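# Swap two tube racks between counter and desk through door

## Task

Carry the blue rack holding the tubes off the counter and set it on the desk, and carry the empty yellow rack off the desk and set it on the counter; the route between the two passes through a door that closes by itself. At the end both racks must stand upright, each tube must be seated all the way down in a hole of the blue rack, and the door must be closed. Neither rack nor any tube may touch the floor. One or both robots may be used. When finished, the robots must release everything and back away, and no robot may fall over or be left leaning.

## Robot and tools

Robots: two identical Hello Robot Stretch 3 units, r1 and r2. Each has a two-wheel differential base with a passive rear omni wheel, a lift on a vertical mast, and a telescoping arm reaching out to the robot's RIGHT side, ending in a wrist (yaw, pitch, roll) and a two-finger gripper. The base is 0.33 m long and 0.34 m wide and cannot drive sideways; to move the gripper forward or back you drive the base. Turning in place pivots about the midpoint of the drive wheels, 0.05 m behind the front edge. With the arm retracted and wrist folded, a spin sweeps a 0.28 m radius; an unfolded level wrist reaches past that.

Frames: the base frame has its origin on the floor between the drive wheels, x forward, y left, z up. hand_pose is reported in this frame, located where closed fingertips meet; with wrist joints at zero its x axis points up, y back along the arm toward the mast, z toward the robot's rear. The odometry frame is the base frame at scene start. Each robot reports in its own frames, so relative positions between robots come only from images, lidar_m, wrist_depth_mm and head_depth_mm.

execute_actions(actions, cameras): actions is a list holding one action object or nothing (empty list just reports state and images). The action is keyed by "r1" and/or "r2". Under each key: "base" with exactly one of {"translate_m": d} (relative straight drive in metres from where the base last reported itself, forward positive, -1 to 1) or {"rotate_rad": d} (relative in-place turn in radians, counter-clockwise/left positive, -3.2 to 3.2); "joints", a map of absolute joint targets by name; optionally "contact_limits": {"arm_m": effort percent 1 to 100}, which ends the arm motion (contact_stop) when its motor effort reaches that level (negative side when retracting) and caps its holding force until the next action. Joint ranges and done tolerances: lift_m 0 to 1.1 m (±0.004, arm height); arm_m 0 to 0.52 m (±0.004, extension); wrist_yaw_rad -1.345 to 4.42 (±0.02; 0 along the arm, positive toward the front, 3.0 folded over the base); wrist_pitch_rad -1.57 to 0.451 (±0.05; 0 level, negative tips fingers down); wrist_roll_rad -2.911 to 2.911 (±0.02; 0 fingers side by side, level); gripper_m -0.089 to 0.179 (±0.004; larger is wider; true fingertip gap is about 0.007 less when nearly shut, 0.025 less when wide, zero below 0.007); head_pan_rad -3.953 to 1.73 (0 forward, positive left, -1.57 along the arm); head_tilt_rad -1.53 to 0.419 (negative down). All motions in an action start together; none lasts over 15 s. Omitted joints or robots may keep pushing toward earlier targets without that showing in the status. Unknown keys or out-of-range numbers reject the whole call with no motion. cameras lists any of r1_/r2_ head_camera, nav_camera, wrist_camera, or "all"; omitted/null means all, [] none. If a result reports a stop, later motion calls in the same reply are skipped.

wait(seconds 0 to 10) commands nothing and returns state and images. zoom_image(camera, region [x0,y0,x1,y1] pixels from top-left, at most 504x504) gives a closer look at a camera's latest full image. finished_scene(scene) ends the scene irreversibly once the goal holds; only call it after racks are placed, door shut, grippers open and robots clear.

Results: base_status and joint_status tell how each motion ended: done (for the base, wheels turned the commanded amount even if slipping), off_target (stopped short, may still push), contact_stop, time_out, torque_fault (old target dropped). The arm and lift stop and go slack when they press firmly on something; a slack lift can sink under load or be pushed up by closing fingers on a surface. Base, wrist and head have no contact stop. A wrist servo under sustained strain shuts off for 10 s. on_its_own describes uncommanded joints; "held at" is the held target, not the position. motor_effort is percent of max, positive toward larger joint values, with the peak of the last action in brackets; readings carry fixed bias and noise. Positive wheel effort pushes forward. lidar_m: 12 rough distances in metres in 30-degree sectors, first straight ahead, counter-clockwise (4th left, 7th behind, 10th right), "-" for nothing; plane 0.17 m high, range 0.15 to 12 m, sees table legs not tops, misses clear objects and own robot, partly blocked by own mast/arm. wrist_depth_mm and head_depth_mm are 7x7 grids of median depth in mm (45–1000 and 280–4000; head image is sideways). base_odometry counts wheel turns; turned_by_wheels and turned_by_imu give turn since last result; base_tilt gives lean in degrees (forward/right positive) with a fixed bias up to about 4.

Gripping: command gripper_m below the object's width; release by opening at least 0.02 above the touch value. Neither the reading nor done confirms a grasp. Squeeze too hard and force drops; send a new value to regrip.

Speed: the base runs fast (0.30 m/s, 1.9 rad/s) only with lift_m under 0.30, arm_m under 0.03, wrist_yaw_rad above 2.54; otherwise 0.10 m/s and 0.63 rad/s.

Self-collision: fold or unfold the wrist only with lift_m 0.32–0.95, wrist_pitch_rad -0.4, roll near 0; once folded the lift may go down to 0.25. With yaw below -0.4 keep pitch at -0.5 or lower.

Avoid: robots pressing against each other (fatal; any further drive after base contact presses hard, and no state line reports it); racks or tubes touching the floor; drops and slams; pushing the arm into something rigid with the gripper above about 0.45 m, repeat pushes after a contact_stop, or driving while holding something fixed, all of which can tip the robot. Co-carrying is risky since the two bases travel slightly differently (up to 2.5 cm per metre). If snagged, reverse in small steps; if tilting, free the gripper and lower lift_m to about 0.2. Loose objects may occasionally get nudged by outside disturbances.

Each tool is called after "Request:" as name([rows], argument=value, ...), one row to a line, values as JSON.

## Session

Request:
execute_actions(actions=[])

Scene clock: 0.00 s.
r1.base_odometry: x=+0.000 y=+0.000 heading=+0.000 (m, m, rad; r1's odometry frame)
r1.turned_by_wheels: +0.000 (rad since the last result)
r1.turned_by_imu: +0.000 (rad since the last result)
r1.base_tilt: forward=-1.0 right=-0.4 (deg)
r1.lidar_m: 0.91 1.26 1.24 1.33 2.09 1.28 1.03 0.80 0.79 0.84 0.86 0.85
r1.head_depth_mm: 806 812 819 825 830 836 840 / 864 870 879 886 894 900 907 / 931 942 947 959 968 970 982 / 1012 1020 1035 1039 1049 1061 1070 / 1110 1117 1130 1140 1151 1165 1176 / 1221 1231 1250 1264 1272 1287 1305 / 1342 1344 1354 1342 1352 1350 1343
r1.base_status: not commanded
r1.joint_positions: lift_m=+0.404 arm_m=+0.000 wrist_yaw_rad=+2.979 wrist_pitch_rad=-0.496 wrist_roll_rad=-0.001 gripper_m=+0.037 head_pan_rad=-0.020 head_tilt_rad=-0.014
r1.joint_status: not commanded
r1.motor_effort: left_wheel=+0 right_wheel=+0 lift_m=+32 arm_m=-1 wrist_yaw_rad=+0 wrist_pitch_rad=+4 wrist_roll_rad=+0 gripper_m=-1 head_pan_rad=+0 head_tilt_rad=+1 (%)
r1.hand_pose: x=+0.0134 y=+0.0657 z=+0.3996 quat_wxyz=(+0.229, +0.697, +0.118, +0.670) (m; r1's base frame)
r1.wrist_depth_mm: - - - - - - 952 / - - - - - - - / - - - - - - - / - - - - 990 914 875 / 887 856 826 817 785 750 740 / 736 706 - 686 669 650 625 / 607 619 - 590 544 550 543
r2.base_odometry: x=+0.000 y=+0.000 heading=+0.000 (m, m, rad; r2's odometry frame)
r2.turned_by_wheels: +0.000 (rad since the last result)
r2.turned_by_imu: +0.000 (rad since the last result)
r2.base_tilt: forward=-1.2 right=-0.9 (deg)
r2.lidar_m: 1.94 1.01 0.80 0.79 0.85 0.69 0.68 0.72 1.06 2.37 2.53 1.98
r2.head_depth_mm: 1905 1895 1904 1894 1890 1896 1889 / 1914 1927 1906 1912 1911 1902 1902 / 1919 1926 1930 1922 1917 1914 1919 / 1939 1944 1935 1938 1930 1930 1922 / 1965 1955 1955 1947 1949 1951 1940 / 1973 1981 1970 1964 1966 1951 1958 / 1986 1985 1984 1982 1975 1964 1970
r2.base_status: not commanded
r2.joint_positions: lift_m=+0.346 arm_m=+0.000 wrist_yaw_rad=+2.942 wrist_pitch_rad=-0.607 wrist_roll_rad=+0.009 gripper_m=+0.037 head_pan_rad=+0.002 head_tilt_rad=-0.004
r2.joint_status: not commanded
r2.motor_effort: left_wheel=+0 right_wheel=-1 lift_m=+24 arm_m=+0 wrist_yaw_rad=+0 wrist_pitch_rad=+4 wrist_roll_rad=+0 gripper_m=-1 head_pan_rad=+0 head_tilt_rad=+1 (%)
r2.hand_pose: x=+0.0178 y=+0.0478 z=+0.3185 quat_wxyz=(+0.278, +0.695, +0.142, +0.647) (m; r2's base frame)
r2.wrist_depth_mm: 842 - 874 813 820 814 809 / 822 - 930 925 929 949 957 / 704 703 739 756 763 774 803 / 608 613 628 640 649 672 684 / 519 549 - 569 561 565 581 / 479 - - - 482 501 508 / - - - - 433 445 451
pictures: r1_head_camera (sideways: a quarter turn clockwise sets it upright), r1_nav_camera (sideways: a quarter turn counterclockwise sets it upright), r1_wrist_camera, r2_head_camera (sideways: a quarter turn clockwise sets it upright), r2_nav_camera (sideways: a quarter turn counterclockwise sets it upright), r2_wrist_camera
Images, in order (width x height): r1_head_camera 896x504, r1_nav_camera 672x504, r1_wrist_camera 644x364, r2_head_camera 896x504, r2_nav_camera 672x504, r2_wrist_camera 644x364.

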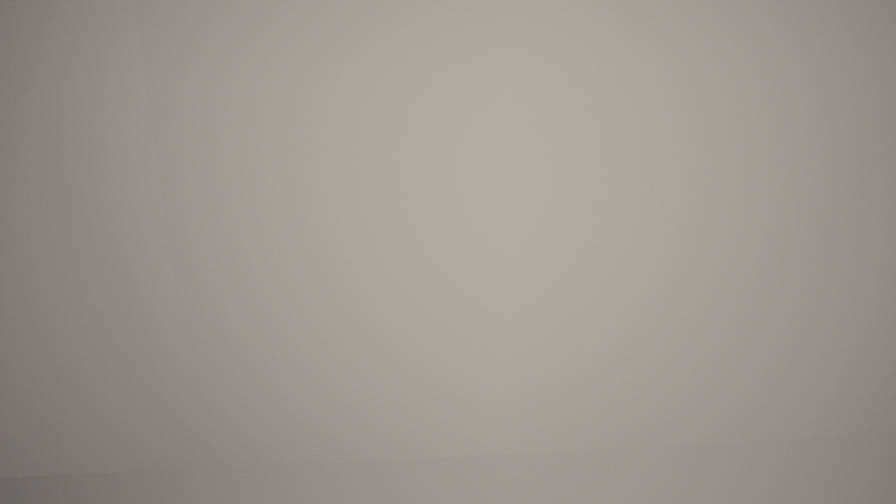

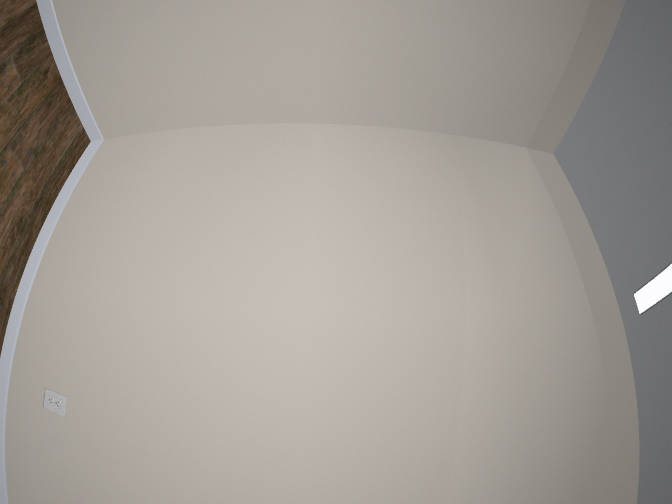

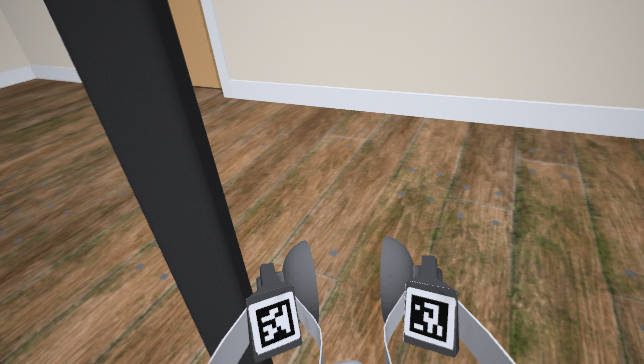

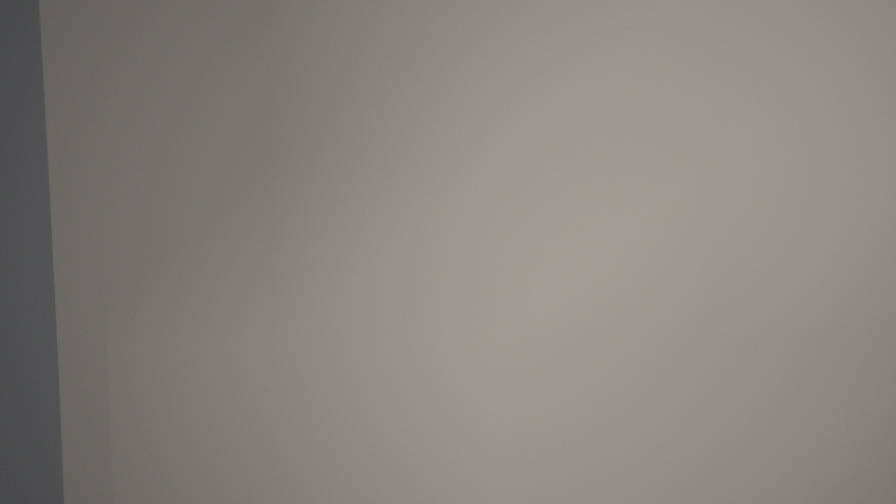

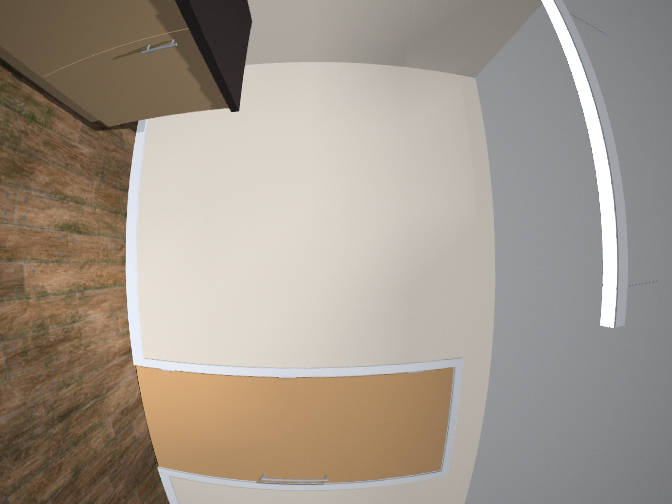

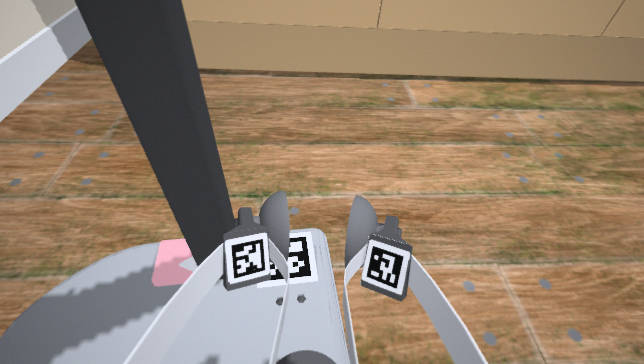

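Request:
execute_actions([
  {"r1":{"joints":{"head_pan_rad":-3.3,"head_tilt_rad":-0.5}},"r2":{"joints":{"head_pan_rad":1.4,"head_tilt_rad":-0.5}}},
], cameras=["r1_head_camera","r1_nav_camera","r2_head_camera","r2_nav_camera"])

Scene clock: 2.30 s.
r1.base_odometry: x=+0.000 y=+0.000 heading=+0.000 (m, m, rad; r1's odometry frame)
r1.turned_by_wheels: +0.000 (rad since the last result)
r1.turned_by_imu: +0.000 (rad since the last result)
r1.base_tilt: forward=-0.9 right=-0.3 (deg)
r1.lidar_m: 0.91 1.27 1.24 1.33 2.09 1.28 1.03 0.80 0.79 0.84 0.86 0.85
r1.head_depth_mm: 2379 2075 1259 2386 1889 1558 1297 / 1910 1904 1305 2267 1845 1581 1313 / 1561 1640 1703 1954 1936 1602 1328 / 1316 1402 1441 1599 1708 1608 1336 / 1142 1203 1272 1343 1428 1493 1345 / 1003 1052 1103 1161 1224 1300 1308 / 901 939 977 1023 1069 1124 1176
r1.base_status: not commanded
r1.joint_positions: lift_m=+0.404 arm_m=+0.000 wrist_yaw_rad=+2.979 wrist_pitch_rad=-0.496 wrist_roll_rad=-0.001 gripper_m=+0.037 head_pan_rad=-3.293 head_tilt_rad=-0.494
r1.joint_status: all done
r1.motor_effort: left_wheel=+0(0) right_wheel=+0(0) lift_m=+33(32) arm_m=-1(0) wrist_yaw_rad=+0(0) wrist_pitch_rad=+5(4) wrist_roll_rad=+0(0) gripper_m=+0(1) head_pan_rad=-2(30) head_tilt_rad=-4(29) (%)
r1.hand_pose: x=+0.0134 y=+0.0657 z=+0.3996 quat_wxyz=(+0.229, +0.697, +0.118, +0.670) (m; r1's base frame)
r1.wrist_depth_mm: - - - - - - - / - - - - - - - / - - - - - - - / - - - - 970 906 882 / 899 873 815 817 789 767 720 / 740 705 - 676 683 631 610 / 617 607 - 583 562 553 541
r2.base_odometry: x=+0.000 y=+0.000 heading=+0.000 (m, m, rad; r2's odometry frame)
r2.turned_by_wheels: +0.000 (rad since the last result)
r2.turned_by_imu: +0.001 (rad since the last result)
r2.base_tilt: forward=-1.2 right=-0.9 (deg)
r2.lidar_m: 1.94 1.02 0.80 0.79 0.86 0.69 0.67 0.72 1.06 2.36 2.53 1.98
r2.head_depth_mm: 1244 1345 1340 910 978 1103 1293 / 1233 1332 1337 899 971 1089 1288 / 1215 1313 1340 900 959 1071 1290 / 1200 1301 1336 886 943 1055 1200 / 1191 1286 1338 881 929 1040 1178 / 1175 1268 1333 869 919 1029 1163 / 1162 1257 1317 860 907 1012 1141
r2.base_status: not commanded
r2.joint_positions: lift_m=+0.346 arm_m=+0.000 wrist_yaw_rad=+2.942 wrist_pitch_rad=-0.607 wrist_roll_rad=+0.009 gripper_m=+0.037 head_pan_rad=+1.393 head_tilt_rad=-0.493
r2.joint_status: all done
r2.motor_effort: left_wheel=+0(0) right_wheel=-1(1) lift_m=+24(24) arm_m=+0(1) wrist_yaw_rad=+0(1) wrist_pitch_rad=+5(4) wrist_roll_rad=+1(0) gripper_m=+0(0) head_pan_rad=+3(46) head_tilt_rad=-2(21) (%)
r2.hand_pose: x=+0.0178 y=+0.0478 z=+0.3185 quat_wxyz=(+0.278, +0.695, +0.142, +0.647) (m; r2's base frame)
r2.wrist_depth_mm: 807 - 848 803 813 831 831 / 791 - 914 932 945 926 969 / 701 715 744 761 767 797 833 / 601 609 627 633 650 678 673 / 519 534 - 562 564 567 588 / 468 - - - 482 494 515 / - - - - 439 446 454
pictures: r1_head_camera (sideways: a quarter turn clockwise sets it upright), r1_nav_camera (sideways: a quarter turn counterclockwise sets it upright), r2_head_camera (sideways: a quarter turn clockwise sets it upright), r2_nav_camera (sideways: a quarter turn counterclockwise sets it upright)
Images, in order (width x height): r1_head_camera 896x504, r1_nav_camera 672x504, r2_head_camera 896x504, r2_nav_camera 672x504.

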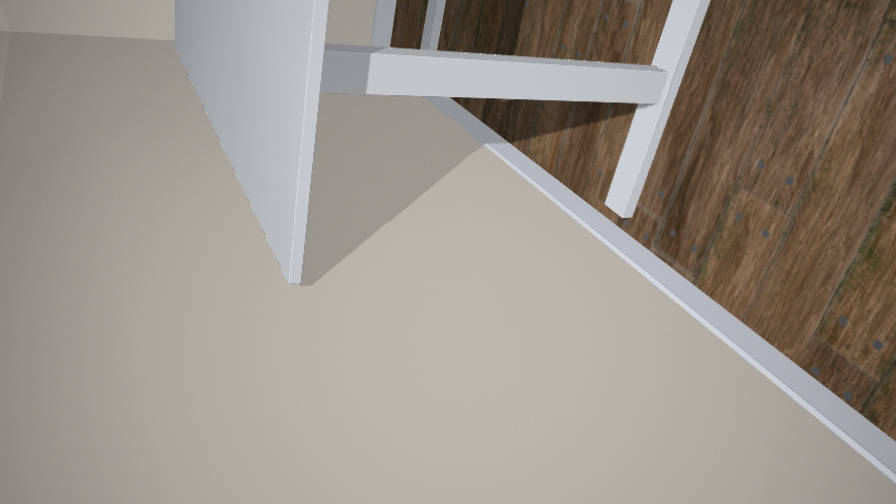

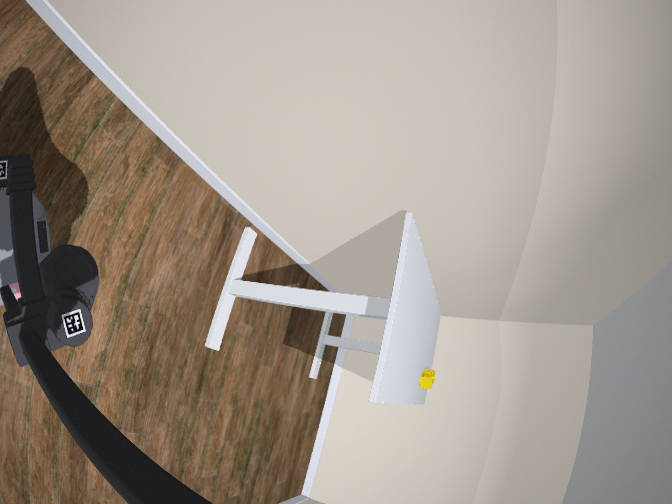

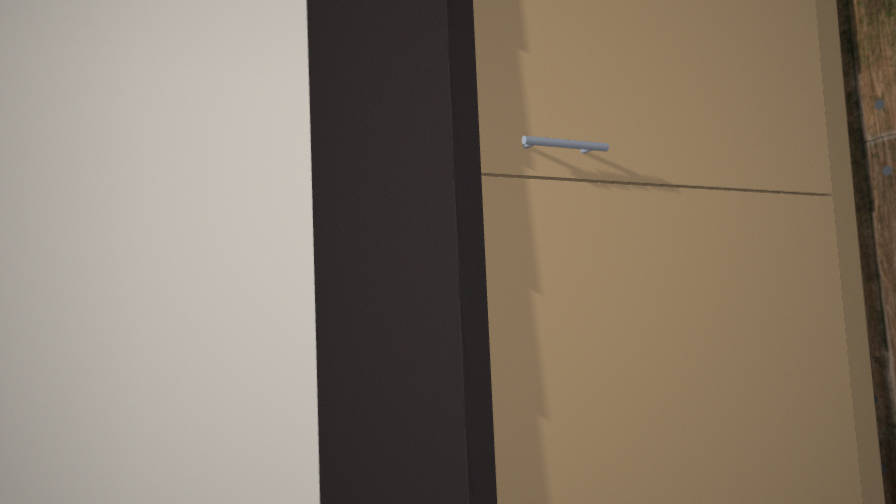

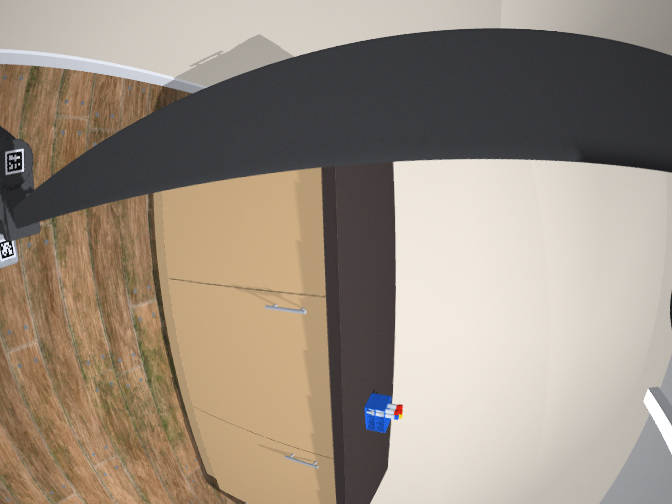

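Request:
execute_actions([
  {"r1":{"joints":{"head_pan_rad":-3.75,"head_tilt_rad":-0.3}},"r2":{"joints":{"head_pan_rad":0.9,"head_tilt_rad":-0.35}}},
], cameras=["r1_head_camera","r1_nav_camera","r2_head_camera","r2_nav_camera"])

Scene clock: 4.53 s.
r1.base_odometry: x=+0.000 y=+0.000 heading=+0.000 (m, m, rad; r1's odometry frame)
r1.turned_by_wheels: +0.000 (rad since the last result)
r1.turned_by_imu: +0.000 (rad since the last result)
r1.base_tilt: forward=-1.0 right=-0.3 (deg)
r1.lidar_m: 0.90 1.26 1.24 1.33 2.08 1.28 1.03 0.80 0.79 0.84 0.86 0.85
r1.head_depth_mm: 2467 2610 2758 2925 2566 1907 1508 / 2502 2623 2772 2922 2627 1926 1523 / 2516 2649 2781 2922 2654 1936 1493 / 2544 2676 2760 1409 2675 1961 1502 / 2560 2724 2802 1424 2593 1476 1515 / 2537 2541 2351 1352 2138 2003 1551 / 1920 1892 1874 1534 1818 1781 1574
r1.base_status: not commanded
r1.joint_positions: lift_m=+0.404 arm_m=+0.000 wrist_yaw_rad=+2.979 wrist_pitch_rad=-0.496 wrist_roll_rad=-0.001 gripper_m=+0.037 head_pan_rad=-3.743 head_tilt_rad=-0.310
r1.joint_status: all done
r1.motor_effort: left_wheel=+0(0) right_wheel=+0(1) lift_m=+32(33) arm_m=+0(1) wrist_yaw_rad=+0(1) wrist_pitch_rad=+4(5) wrist_roll_rad=+0(0) gripper_m=+1(1) head_pan_rad=-2(20) head_tilt_rad=+4(21) (%)
r1.hand_pose: x=+0.0134 y=+0.0657 z=+0.3996 quat_wxyz=(+0.229, +0.697, +0.118, +0.670) (m; r1's base frame)
r1.wrist_depth_mm: - - - - - - 978 / - - - - - - - / - - - - - - - / - - - 981 976 902 880 / 886 852 811 803 792 775 734 / 728 702 - 676 663 636 623 / 623 603 - 580 550 550 546
r2.base_odometry: x=+0.000 y=+0.000 heading=+0.000 (m, m, rad; r2's odometry frame)
r2.turned_by_wheels: +0.000 (rad since the last result)
r2.turned_by_imu: +0.001 (rad since the last result)
r2.base_tilt: forward=-1.1 right=-0.9 (deg)
r2.lidar_m: 1.94 1.02 0.80 0.79 0.85 0.68 0.67 0.72 1.06 2.36 2.53 1.97
r2.head_depth_mm: 1850 1989 2112 1274 1356 1503 1536 / 1712 1817 1922 1193 1235 1349 1496 / 1588 1681 1769 1180 1125 1222 1354 / 1479 1569 1659 1179 1036 1119 1209 / 1389 1467 1552 1184 956 1029 1110 / 1311 1382 1456 1187 899 953 1021 / 1243 1301 1372 1188 852 885 950
r2.base_status: not commanded
r2.joint_positions: lift_m=+0.346 arm_m=+0.000 wrist_yaw_rad=+2.942 wrist_pitch_rad=-0.607 wrist_roll_rad=+0.009 gripper_m=+0.037 head_pan_rad=+0.907 head_tilt_rad=-0.360
r2.joint_status: all done
r2.motor_effort: left_wheel=+0(1) right_wheel=-1(1) lift_m=+24(24) arm_m=+0(0) wrist_yaw_rad=+0(1) wrist_pitch_rad=+4(4) wrist_roll_rad=+0(0) gripper_m=+0(1) head_pan_rad=-4(36) head_tilt_rad=+3(14) (%)
r2.hand_pose: x=+0.0178 y=+0.0478 z=+0.3185 quat_wxyz=(+0.278, +0.695, +0.142, +0.647) (m; r2's base frame)
r2.wrist_depth_mm: 853 - 845 806 816 821 813 / 820 - 886 938 926 947 - / 705 700 747 755 781 803 813 / 601 612 627 633 653 668 691 / 525 538 - 565 562 564 584 / 471 - - - 472 505 507 / - - - - 438 448 456
pictures: r1_head_camera (sideways: a quarter turn clockwise sets it upright), r1_nav_camera (sideways: a quarter turn counterclockwise sets it upright), r2_head_camera (sideways: a quarter turn clockwise sets it upright), r2_nav_camera (sideways: a quarter turn counterclockwise sets it upright)
Images, in order (width x height): r1_head_camera 896x504, r1_nav_camera 672x504, r2_head_camera 896x504, r2_nav_camera 672x504.

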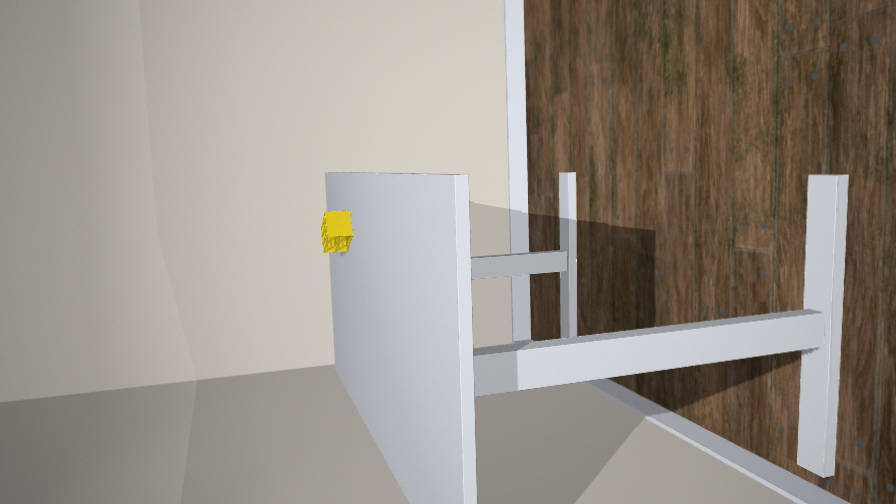

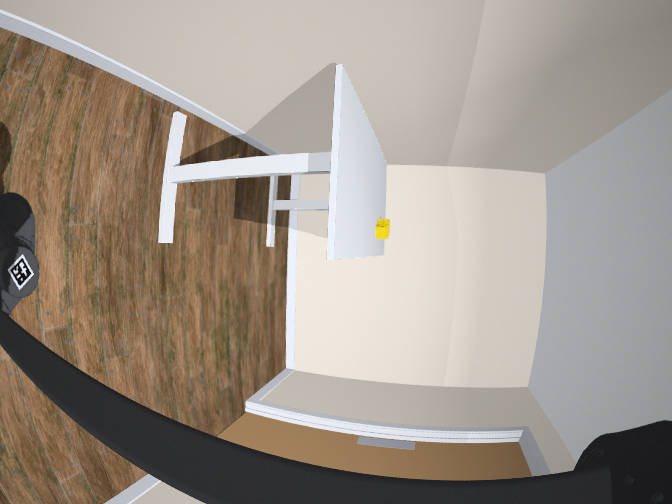

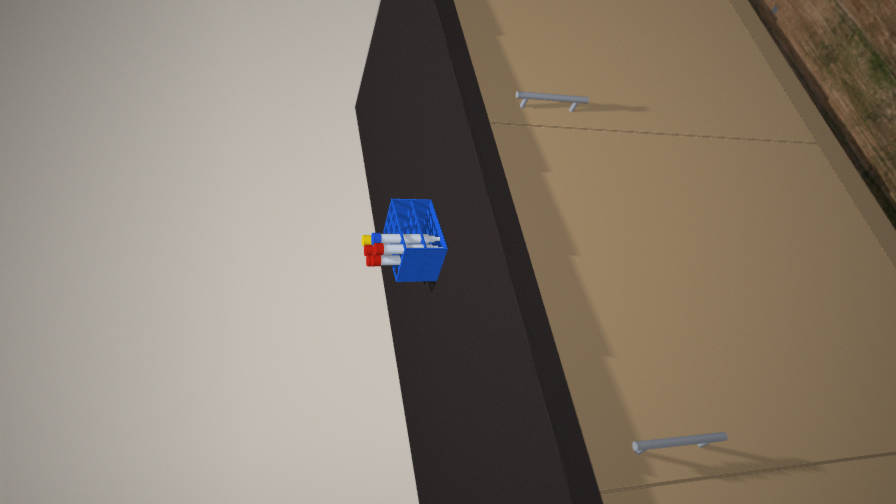

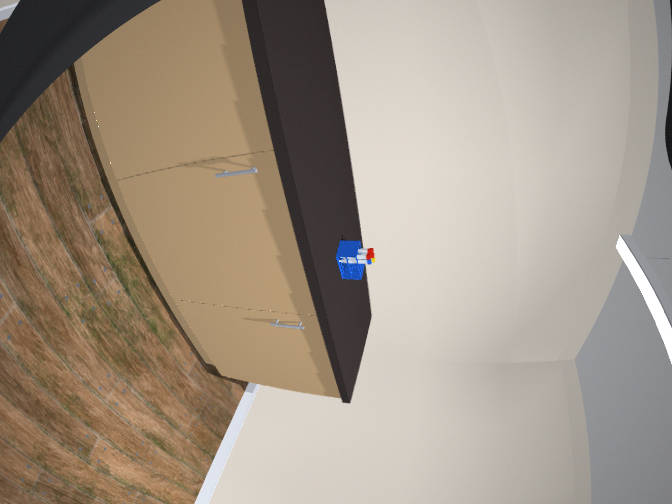

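Request:
zoom_image(camera="r2_head_camera", region=[340, 170, 480, 310])

Request:
zoom_image(camera="r1_head_camera", region=[290, 170, 400, 280])

Region (340, 170, 480, 310) of r2_head_camera's 896x504 image, scaled by 3.600, with more detail than that image has.

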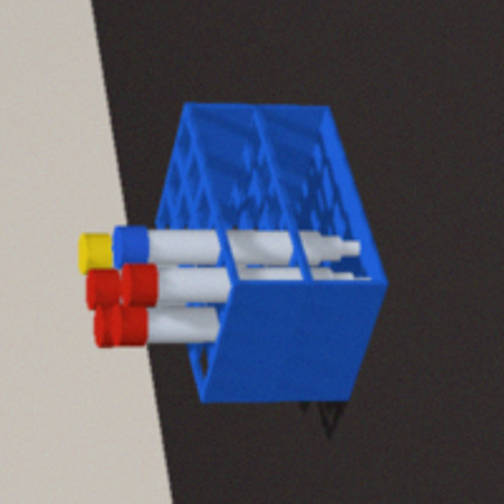

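Region (290, 170, 400, 280) of r1_head_camera's 896x504 image, scaled by 4.582, with more detail than that image has.

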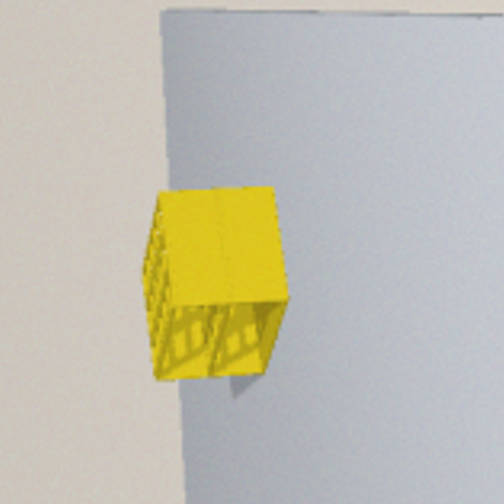

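Request:
execute_actions([
  {"r1":{"joints":{"lift_m":0.28,"wrist_pitch_rad":-0.4,"head_pan_rad":-3.14,"head_tilt_rad":-0.6}},"r2":{"joints":{"lift_m":0.28,"wrist_pitch_rad":-0.4,"head_pan_rad":-0.5,"head_tilt_rad":-0.4}}},
], cameras=["r2_head_camera","r2_nav_camera"])

Scene clock: 15.60 s.
r1.base_odometry: x=+0.000 y=+0.000 heading=+0.000 (m, m, rad; r1's odometry frame)
r1.turned_by_wheels: +0.000 (rad since the last result)
r1.turned_by_imu: +0.001 (rad since the last result)
r1.base_tilt: forward=-1.0 right=-0.4 (deg)
r1.lidar_m: 0.90 1.27 1.24 1.33 2.09 1.28 1.03 0.80 0.79 0.84 0.86 0.85
r1.head_depth_mm: 1613 1370 2092 2133 1649 1446 1226 / 1376 1414 1716 1962 1766 1462 1241 / 1201 1299 1446 1614 1724 1474 1247 / 1061 1148 1252 1378 1528 1489 1256 / 953 1022 1104 1203 1309 1406 1268 / 863 921 990 1060 1147 1252 1263 / 791 837 890 954 1023 1106 1189
r1.base_status: not commanded
r1.joint_positions: lift_m=+0.280 arm_m=+0.000 wrist_yaw_rad=+2.979 wrist_pitch_rad=-0.419 wrist_roll_rad=-0.001 gripper_m=+0.037 head_pan_rad=-3.147 head_tilt_rad=-0.592
r1.joint_status: all done
r1.motor_effort: left_wheel=+0(0) right_wheel=+0(0) lift_m=+26(31) arm_m=+0(0) wrist_yaw_rad=+0(0) wrist_pitch_rad=+6(6) wrist_roll_rad=+0(0) gripper_m=+1(0) head_pan_rad=+3(24) head_tilt_rad=-4(26) (%)
r1.hand_pose: x=+0.0151 y=+0.0759 z=+0.2926 quat_wxyz=(+0.203, +0.701, +0.091, +0.678) (m; r1's base frame)
r1.wrist_depth_mm: - - - - - - 967 / - - - - - - - / - - - - - - - / - 939 932 866 843 824 781 / 783 731 722 689 680 643 621 / 618 593 - 562 571 533 521 / 514 505 - - 456 461 453
r2.base_odometry: x=+0.000 y=+0.000 heading=+0.000 (m, m, rad; r2's odometry frame)
r2.turned_by_wheels: +0.000 (rad since the last result)
r2.turned_by_imu: +0.001 (rad since the last result)
r2.base_tilt: forward=-1.2 right=-0.9 (deg)
r2.lidar_m: 1.94 1.01 0.80 0.79 0.86 0.69 0.67 0.72 1.06 2.36 2.53 1.97
r2.head_depth_mm: 2163 2333 2514 2728 2472 1859 1487 / 2056 2202 2359 2574 2451 1860 1499 / 1969 2103 2249 2447 2464 1853 1493 / 1877 2005 2131 2301 2366 1861 1494 / 1806 1909 2040 2172 2282 1847 1500 / 1731 1832 1943 2077 2207 1855 1498 / 1665 1764 1866 1984 2131 1850 1496
r2.base_status: not commanded
r2.joint_positions: lift_m=+0.280 arm_m=+0.000 wrist_yaw_rad=+2.942 wrist_pitch_rad=-0.420 wrist_roll_rad=+0.009 gripper_m=+0.037 head_pan_rad=-0.493 head_tilt_rad=-0.395
r2.joint_status: all done
r2.motor_effort: left_wheel=+0(0) right_wheel=-1(1) lift_m=+21(22) arm_m=+0(0) wrist_yaw_rad=+0(0) wrist_pitch_rad=+7(8) wrist_roll_rad=+0(0) gripper_m=+0(0) head_pan_rad=-4(49) head_tilt_rad=-2(4) (%)
r2.hand_pose: x=+0.0232 y=+0.0746 z=+0.2924 quat_wxyz=(+0.216, +0.706, +0.077, +0.670) (m; r2's base frame)
r2.wrist_depth_mm: 811 - 759 755 768 780 797 / 865 - 873 902 818 870 868 / 805 - 898 916 926 939 964 / 663 663 706 706 727 752 758 / 543 556 - 577 591 611 625 / 469 485 - 487 486 513 519 / - - - - 432 433 443
pictures: r2_head_camera (sideways: a quarter turn clockwise sets it upright), r2_nav_camera (sideways: a quarter turn counterclockwise sets it upright)
Images, in order (width x height): r2_head_camera 896x504, r2_nav_camera 672x504.

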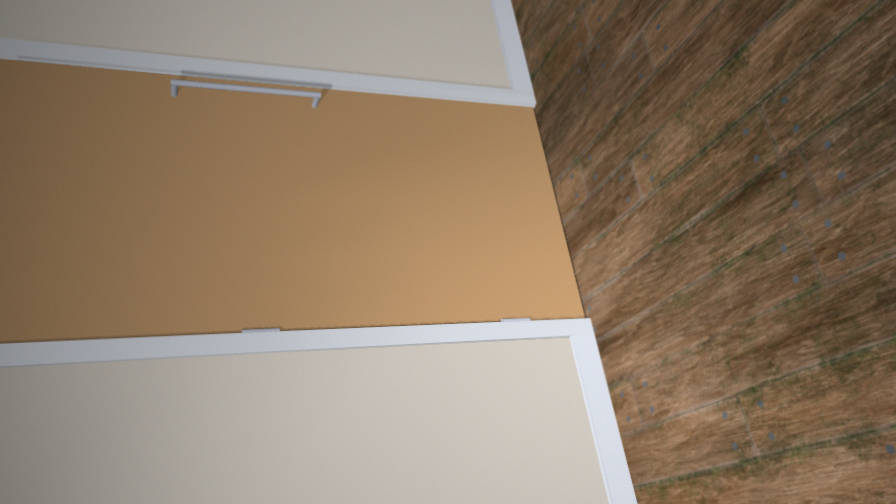

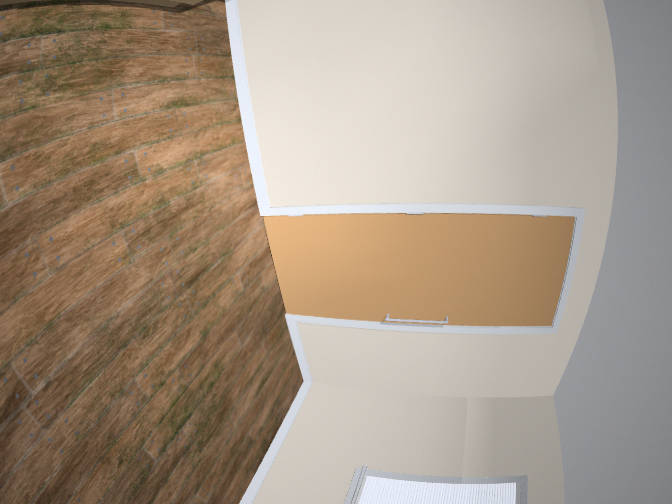

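Request:
execute_actions([
  {"r1":{"base":{"rotate_rad":-1.152}},"r2":{"base":{"rotate_rad":-2.77},"joints":{"head_pan_rad":-1.8,"head_tilt_rad":-0.5}}},
], cameras=["r1_nav_camera"])

Request:
execute_actions([
  {"r1":{"base":{"translate_m":-1.0}},"r2":{"base":{"translate_m":-0.75}}},
], cameras=["r1_nav_camera","r2_nav_camera"])

Scene clock: 19.23 s.
r1.base_odometry: x=+0.000 y=+0.000 heading=-1.152 (m, m, rad; r1's odometry frame)
r1.turned_by_wheels: -1.152 (rad since the last result)
r1.turned_by_imu: -1.165 (rad since the last result)
r1.base_tilt: forward=-1.0 right=-0.4 (deg)
r1.lidar_m: 0.88 0.84 0.88 1.19 1.25 1.28 1.86 2.51 1.13 0.82 0.79 0.82
r1.head_depth_mm: 1600 1739 1878 1990 1738 1437 1228 / 1814 1994 2188 2212 1766 1456 1234 / 2038 2246 2504 2258 1783 1477 1248 / 2306 2600 2860 2305 1815 1490 1261 / 2634 2905 3087 2345 1834 1495 1276 / 2569 2775 2971 2384 1855 1514 1276 / 2446 2661 2902 2422 1875 1527 1289
r1.base_status: done
r1.joint_positions: lift_m=+0.280 arm_m=+0.000 wrist_yaw_rad=+2.979 wrist_pitch_rad=-0.419 wrist_roll_rad=-0.001 gripper_m=+0.037 head_pan_rad=-3.147 head_tilt_rad=-0.593
r1.joint_status: not commanded
r1.motor_effort: left_wheel=+2(9) right_wheel=-1(3) lift_m=+26(26) arm_m=-1(1) wrist_yaw_rad=+0(0) wrist_pitch_rad=+6(6) wrist_roll_rad=+0(0) gripper_m=+0(1) head_pan_rad=+2(2) head_tilt_rad=-4(4) (%)
r1.hand_pose: x=+0.0151 y=+0.0759 z=+0.2926 quat_wxyz=(+0.203, +0.701, +0.091, +0.678) (m; r1's base frame)
r1.wrist_depth_mm: 936 - - - 962 796 660 / 972 - - - - 847 693 / - - - - - 893 731 / 993 957 906 893 853 798 718 / 762 733 711 685 664 630 630 / 610 622 - 566 556 534 527 / 524 505 - - 457 456 453
r2.base_odometry: x=+0.000 y=+0.000 heading=-2.770 (m, m, rad; r2's odometry frame)
r2.turned_by_wheels: -2.770 (rad since the last result)
r2.turned_by_imu: -2.776 (rad since the last result)
r2.base_tilt: forward=-1.1 right=-1.0 (deg)
r2.lidar_m: 0.69 0.91 2.24 2.43 2.03 1.94 1.16 0.83 0.79 0.81 0.71 0.67
r2.head_depth_mm: 1150 1250 1302 855 887 984 1099 / 1182 1267 1334 864 915 1018 1143 / 1202 1300 1346 890 945 1052 1187 / 1229 1325 1337 904 971 1093 1284 / 1255 1359 1435 934 1006 1131 1318 / 1283 1393 1500 961 1608 1618 1381 / 1212 1253 1294 1340 1398 1457 1366
r2.base_status: done
r2.joint_positions: lift_m=+0.280 arm_m=+0.000 wrist_yaw_rad=+2.942 wrist_pitch_rad=-0.420 wrist_roll_rad=+0.009 gripper_m=+0.037 head_pan_rad=-1.793 head_tilt_rad=-0.494
r2.joint_status: all done
r2.motor_effort: left_wheel=+4(14) right_wheel=-4(8) lift_m=+21(22) arm_m=-1(0) wrist_yaw_rad=-1(0) wrist_pitch_rad=+7(7) wrist_roll_rad=+0(1) gripper_m=+0(0) head_pan_rad=-4(47) head_tilt_rad=-2(10) (%)
r2.hand_pose: x=+0.0232 y=+0.0746 z=+0.2924 quat_wxyz=(+0.216, +0.706, +0.077, +0.670) (m; r2's base frame)
r2.wrist_depth_mm: - - - - - - - / - - - - - - - / 826 - 882 886 995 996 - / 657 667 703 706 738 754 765 / 538 554 - 575 595 605 624 / 467 487 - 499 481 507 516 / - - - - 425 434 443
pictures: r1_nav_camera (sideways: a quarter turn counterclockwise sets it upright)
Images, in order (width x height): r1_nav_camera 672x504.

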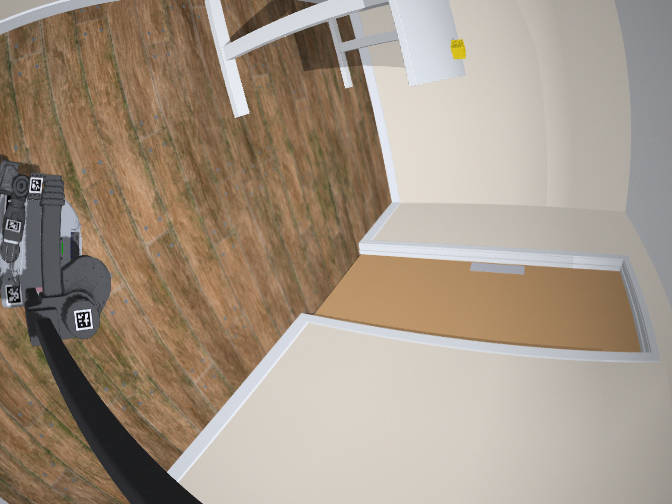

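Scene clock: 24.17 s.
r1.base_odometry: x=-0.407 y=+0.913 heading=-1.152 (m, m, rad; r1's odometry frame)
r1.turned_by_wheels: +0.000 (rad since the last result)
r1.turned_by_imu: +0.001 (rad since the last result)
r1.base_tilt: forward=-1.0 right=-0.4 (deg)
r1.lidar_m: 1.78 1.71 1.05 0.76 0.74 0.76 1.14 2.07 1.82 0.93 1.30 1.35
r1.head_depth_mm: 973 1055 1152 1256 1387 1423 1226 / 1097 1202 1329 1481 1625 1453 1233 / 1197 1327 1476 1680 1770 1469 1248 / 1346 1516 1755 2042 1808 1483 1259 / 1636 1893 2184 2329 1821 1496 1263 / 1803 1957 2148 2274 1846 1514 1282 / 1728 1868 2026 2189 1882 1531 1288
r1.base_status: done
r1.joint_positions: lift_m=+0.280 arm_m=+0.000 wrist_yaw_rad=+2.979 wrist_pitch_rad=-0.419 wrist_roll_rad=-0.001 gripper_m=+0.037 head_pan_rad=-3.147 head_tilt_rad=-0.594
r1.joint_status: not commanded
r1.motor_effort: left_wheel=+2(5) right_wheel=-1(6) lift_m=+26(27) arm_m=-1(1) wrist_yaw_rad=-1(0) wrist_pitch_rad=+6(6) wrist_roll_rad=+0(0) gripper_m=+0(1) head_pan_rad=+3(2) head_tilt_rad=-4(4) (%)
r1.hand_pose: x=+0.0151 y=+0.0759 z=+0.2927 quat_wxyz=(+0.203, +0.701, +0.091, +0.678) (m; r1's base frame)
r1.wrist_depth_mm: 550 - 744 894 - - - / 575 - 793 968 - - - / 608 - 858 - - - - / 632 693 888 885 854 822 785 / 656 702 723 697 672 653 631 / 618 602 - 560 569 540 520 / 522 505 - - 453 458 444
r2.base_odometry: x=+0.699 y=+0.273 heading=-2.770 (m, m, rad; r2's odometry frame)
r2.turned_by_wheels: +0.000 (rad since the last result)
r2.turned_by_imu: -0.003 (rad since the last result)
r2.base_tilt: forward=-1.2 right=-0.9 (deg)
r2.lidar_m: 1.37 1.80 2.70 1.92 1.35 1.28 0.64 0.46 0.44 0.45 0.60 1.34
r2.head_depth_mm: 866 927 1004 669 628 511 580 / 881 948 1026 775 627 527 601 / 897 969 1052 854 627 544 624 / 917 989 1073 853 627 543 648 / 932 1009 1087 854 627 592 676 / 954 1032 1115 853 626 616 704 / 972 1059 1143 852 626 639 736
r2.base_status: done
r2.joint_positions: lift_m=+0.280 arm_m=+0.000 wrist_yaw_rad=+2.942 wrist_pitch_rad=-0.419 wrist_roll_rad=+0.009 gripper_m=+0.037 head_pan_rad=-1.793 head_tilt_rad=-0.494
r2.joint_status: not commanded
r2.motor_effort: left_wheel=+4(9) right_wheel=-4(12) lift_m=+22(22) arm_m=+0(1) wrist_yaw_rad=+0(0) wrist_pitch_rad=+7(7) wrist_roll_rad=+0(1) gripper_m=+0(0) head_pan_rad=-4(3) head_tilt_rad=-1(4) (%)
r2.hand_pose: x=+0.0233 y=+0.0747 z=+0.2926 quat_wxyz=(+0.216, +0.706, +0.077, +0.671) (m; r2's base frame)
r2.wrist_depth_mm: - - - - - - - / - - - - - - - / 840 - 905 937 935 977 - / 652 680 704 711 740 769 786 / 548 553 - 588 587 607 616 / 460 488 - 484 477 507 516 / - - - - 429 440 443
pictures: r1_nav_camera (sideways: a quarter turn counterclockwise sets it upright), r2_nav_camera (sideways: a quarter turn counterclockwise sets it upright)
Images, in order (width x height): r1_nav_camera 672x504, r2_nav_camera 672x504.

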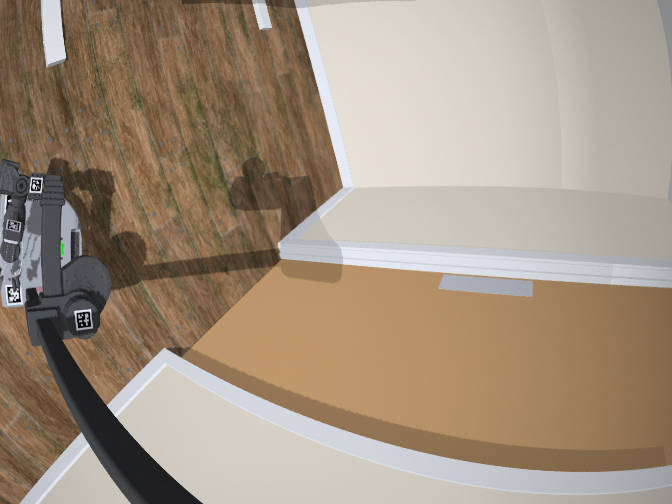

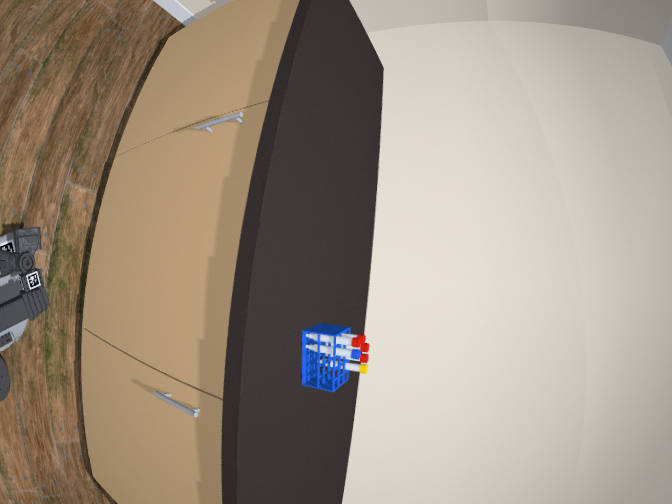

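Request:
execute_actions([
  {"r1":{"base":{"rotate_rad":0.52}},"r2":{"base":{"rotate_rad":-0.48},"joints":{"lift_m":0.4,"head_pan_rad":-1.6,"head_tilt_rad":-0.6}}},
], cameras=[])

Request:
execute_actions([
  {"r1":{"base":{"translate_m":-1.0},"joints":{"head_pan_rad":-2.0,"head_tilt_rad":-0.45}},"r2":{"joints":{"lift_m":0.9,"wrist_yaw_rad":1.3,"gripper_m":0.179}}},
], cameras=["r1_head_camera","r2_head_camera"])

Scene clock: 26.90 s.
r1.base_odometry: x=-0.407 y=+0.913 heading=-0.632 (m, m, rad; r1's odometry frame)
r1.turned_by_wheels: +0.520 (rad since the last result)
r1.turned_by_imu: +0.527 (rad since the last result)
r1.base_tilt: forward=-1.0 right=-0.4 (deg)
r1.lidar_m: 1.71 1.06 0.76 0.73 0.76 1.14 2.06 1.82 0.92 1.30 1.35 1.78
r1.head_depth_mm: 1742 1908 2123 2200 1744 1443 1228 / 1743 1911 2124 2228 1763 1453 1236 / 1748 1923 2150 2271 1782 1472 1244 / 1756 1936 2146 2290 1803 1487 1261 / 1760 1937 2159 2300 1831 1500 1270 / 1770 1937 2169 2322 1852 1513 1280 / 1766 1867 2177 2316 1876 1523 1288
r1.base_status: done
r1.joint_positions: lift_m=+0.280 arm_m=+0.000 wrist_yaw_rad=+2.979 wrist_pitch_rad=-0.419 wrist_roll_rad=-0.001 gripper_m=+0.037 head_pan_rad=-3.147 head_tilt_rad=-0.594
r1.joint_status: not commanded
r1.motor_effort: left_wheel=-2(7) right_wheel=+2(8) lift_m=+27(27) arm_m=-1(1) wrist_yaw_rad=+0(1) wrist_pitch_rad=+6(6) wrist_roll_rad=+0(0) gripper_m=+0(0) head_pan_rad=+2(2) head_tilt_rad=-3(4) (%)
r1.hand_pose: x=+0.0151 y=+0.0759 z=+0.2927 quat_wxyz=(+0.203, +0.701, +0.091, +0.678) (m; r1's base frame)
r1.wrist_depth_mm: 704 - 685 726 763 776 839 / 740 - 738 788 819 846 894 / 772 - 790 819 878 899 918 / 834 889 812 864 831 822 800 / 787 745 727 693 688 645 627 / 614 603 - 563 567 540 521 / 524 500 - - 451 457 452
r2.base_odometry: x=+0.699 y=+0.273 heading=+3.034 (m, m, rad; r2's odometry frame)
r2.turned_by_wheels: -0.480 (rad since the last result)
r2.turned_by_imu: -0.480 (rad since the last result)
r2.base_tilt: forward=-1.3 right=-0.8 (deg)
r2.lidar_m: 1.34 1.38 1.89 2.70 1.82 1.33 1.28 0.61 0.45 0.44 0.46 0.63
r2.head_depth_mm: 915 1006 1001 713 553 640 764 / 907 999 1001 713 553 619 756 / 903 990 1001 705 552 629 748 / 894 984 715 663 553 623 740 / 891 973 995 682 551 618 732 / 885 965 993 709 550 612 725 / 877 961 994 708 551 606 718
r2.base_status: done
r2.joint_positions: lift_m=+0.400 arm_m=+0.000 wrist_yaw_rad=+2.942 wrist_pitch_rad=-0.419 wrist_roll_rad=+0.009 gripper_m=+0.037 head_pan_rad=-1.607 head_tilt_rad=-0.593
r2.joint_status: all done
r2.motor_effort: left_wheel=+4(12) right_wheel=-4(10) lift_m=+27(28) arm_m=+0(1) wrist_yaw_rad=+0(0) wrist_pitch_rad=+7(7) wrist_roll_rad=+0(0) gripper_m=+0(0) head_pan_rad=+3(23) head_tilt_rad=-2(11) (%)
r2.hand_pose: x=+0.0233 y=+0.0747 z=+0.4124 quat_wxyz=(+0.216, +0.706, +0.077, +0.671) (m; r2's base frame)
r2.wrist_depth_mm: - - - - - - - / - - - - - - - / - - - - - - - / 844 855 889 937 920 970 - / 712 705 - 734 751 776 801 / 593 622 585 631 625 642 671 / 525 539 - 553 558 556 575
pictures: none
No camera images: the call's "cameras" was empty. Leave "cameras" out to get every camera's image.

Scene clock: 32.27 s.
r1.base_odometry: x=-1.214 y=+1.504 heading=-0.632 (m, m, rad; r1's odometry frame)
r1.turned_by_wheels: +0.000 (rad since the last result)
r1.turned_by_imu: +0.001 (rad since the last result)
r1.base_tilt: forward=-1.0 right=-0.3 (deg)
r1.lidar_m: 2.71 1.03 0.83 0.80 0.74 1.00 1.06 1.10 1.04 1.31 1.05 1.84
r1.head_depth_mm: 1334 1442 1191 752 1769 1572 1300 / 1284 1389 1207 764 1262 1501 1349 / 1236 1325 1241 740 1703 1644 1360 / 1189 1274 1285 722 653 1667 1368 / 1147 1228 1272 810 631 1631 1387 / 1112 1183 1236 824 612 1591 1393 / 1074 1140 1200 839 599 1532 1402
r1.base_status: done
r1.joint_positions: lift_m=+0.280 arm_m=+0.000 wrist_yaw_rad=+2.979 wrist_pitch_rad=-0.419 wrist_roll_rad=-0.001 gripper_m=+0.037 head_pan_rad=-2.007 head_tilt_rad=-0.458
r1.joint_status: all done
r1.motor_effort: left_wheel=-2(9) right_wheel=+2(4) lift_m=+26(26) arm_m=-1(0) wrist_yaw_rad=+0(0) wrist_pitch_rad=+6(6) wrist_roll_rad=+0(0) gripper_m=+0(1) head_pan_rad=+2(30) head_tilt_rad=+3(20) (%)
r1.hand_pose: x=+0.0151 y=+0.0759 z=+0.2927 quat_wxyz=(+0.203, +0.701, +0.091, +0.678) (m; r1's base frame)
r1.wrist_depth_mm: 623 - 750 795 814 830 794 / 669 - 801 849 901 901 887 / 708 - 838 896 982 977 930 / 737 781 888 900 824 823 779 / 771 755 705 696 681 639 628 / 609 615 - 566 571 540 510 / 505 502 - - 459 457 443
r2.base_odometry: x=+0.699 y=+0.273 heading=+3.034 (m, m, rad; r2's odometry frame)
r2.turned_by_wheels: +0.000 (rad since the last result)
r2.turned_by_imu: +0.001 (rad since the last result)
r2.base_tilt: forward=-1.1 right=-0.9 (deg)
r2.lidar_m: 1.34 1.39 1.89 2.70 1.83 1.33 1.28 0.61 0.45 0.44 0.45 0.63
r2.head_depth_mm: 914 1007 1004 712 552 611 - / 907 996 1003 712 551 607 - / 899 988 1001 706 552 608 - / 895 982 716 664 550 621 710 / 889 974 996 681 550 617 729 / 882 967 995 707 551 612 696 / 876 959 995 708 550 607 -
r2.base_status: not commanded
r2.joint_positions: lift_m=+0.900 arm_m=+0.000 wrist_yaw_rad=+1.302 wrist_pitch_rad=-0.418 wrist_roll_rad=+0.009 gripper_m=+0.179 head_pan_rad=-1.607 head_tilt_rad=-0.593
r2.joint_status: all done
r2.motor_effort: left_wheel=+4(4) right_wheel=-4(4) lift_m=+27(29) arm_m=+0(0) wrist_yaw_rad=-3(0) wrist_pitch_rad=+7(7) wrist_roll_rad=+1(1) gripper_m=+0(88) head_pan_rad=+4(3) head_tilt_rad=-2(3) (%)
r2.hand_pose: x=+0.1949 y=-0.2048 z=+0.9125 quat_wxyz=(+0.637, +0.537, -0.464, +0.300) (m; r2's base frame)
r2.wrist_depth_mm: 981 - - - 757 842 765 / - - - - 507 441 461 / - - - - 542 340 305 / - - - - 555 356 246 / - - - - 576 376 241 / - - - - 601 416 257 / - - - - 609 370 279
pictures: r1_head_camera (sideways: a quarter turn clockwise sets it upright), r2_head_camera (sideways: a quarter turn clockwise sets it upright)
Images, in order (width x height): r1_head_camera 896x504, r2_head_camera 896x504.

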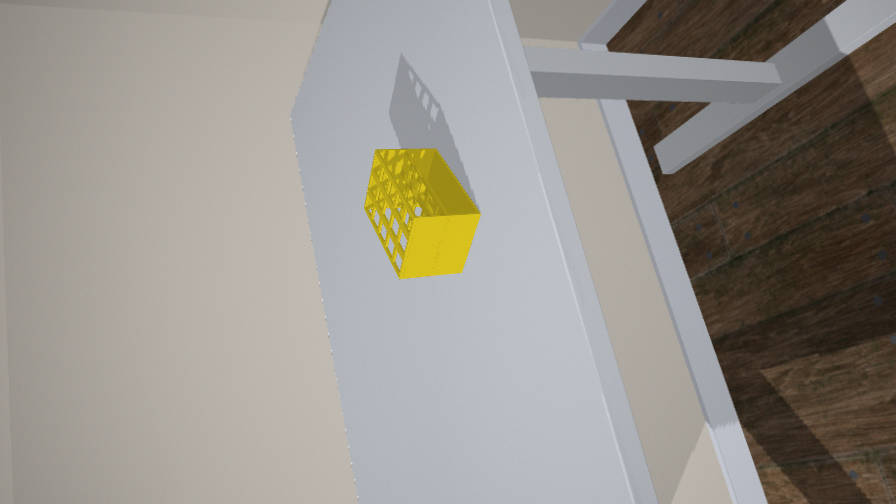

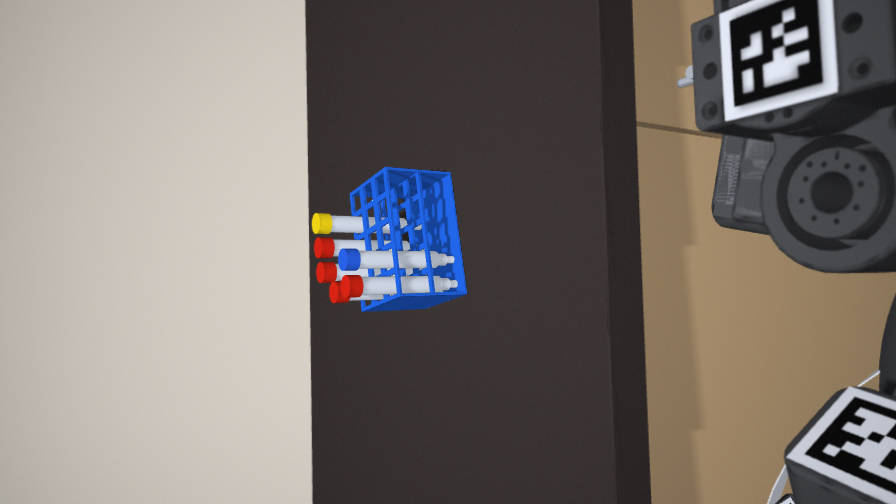

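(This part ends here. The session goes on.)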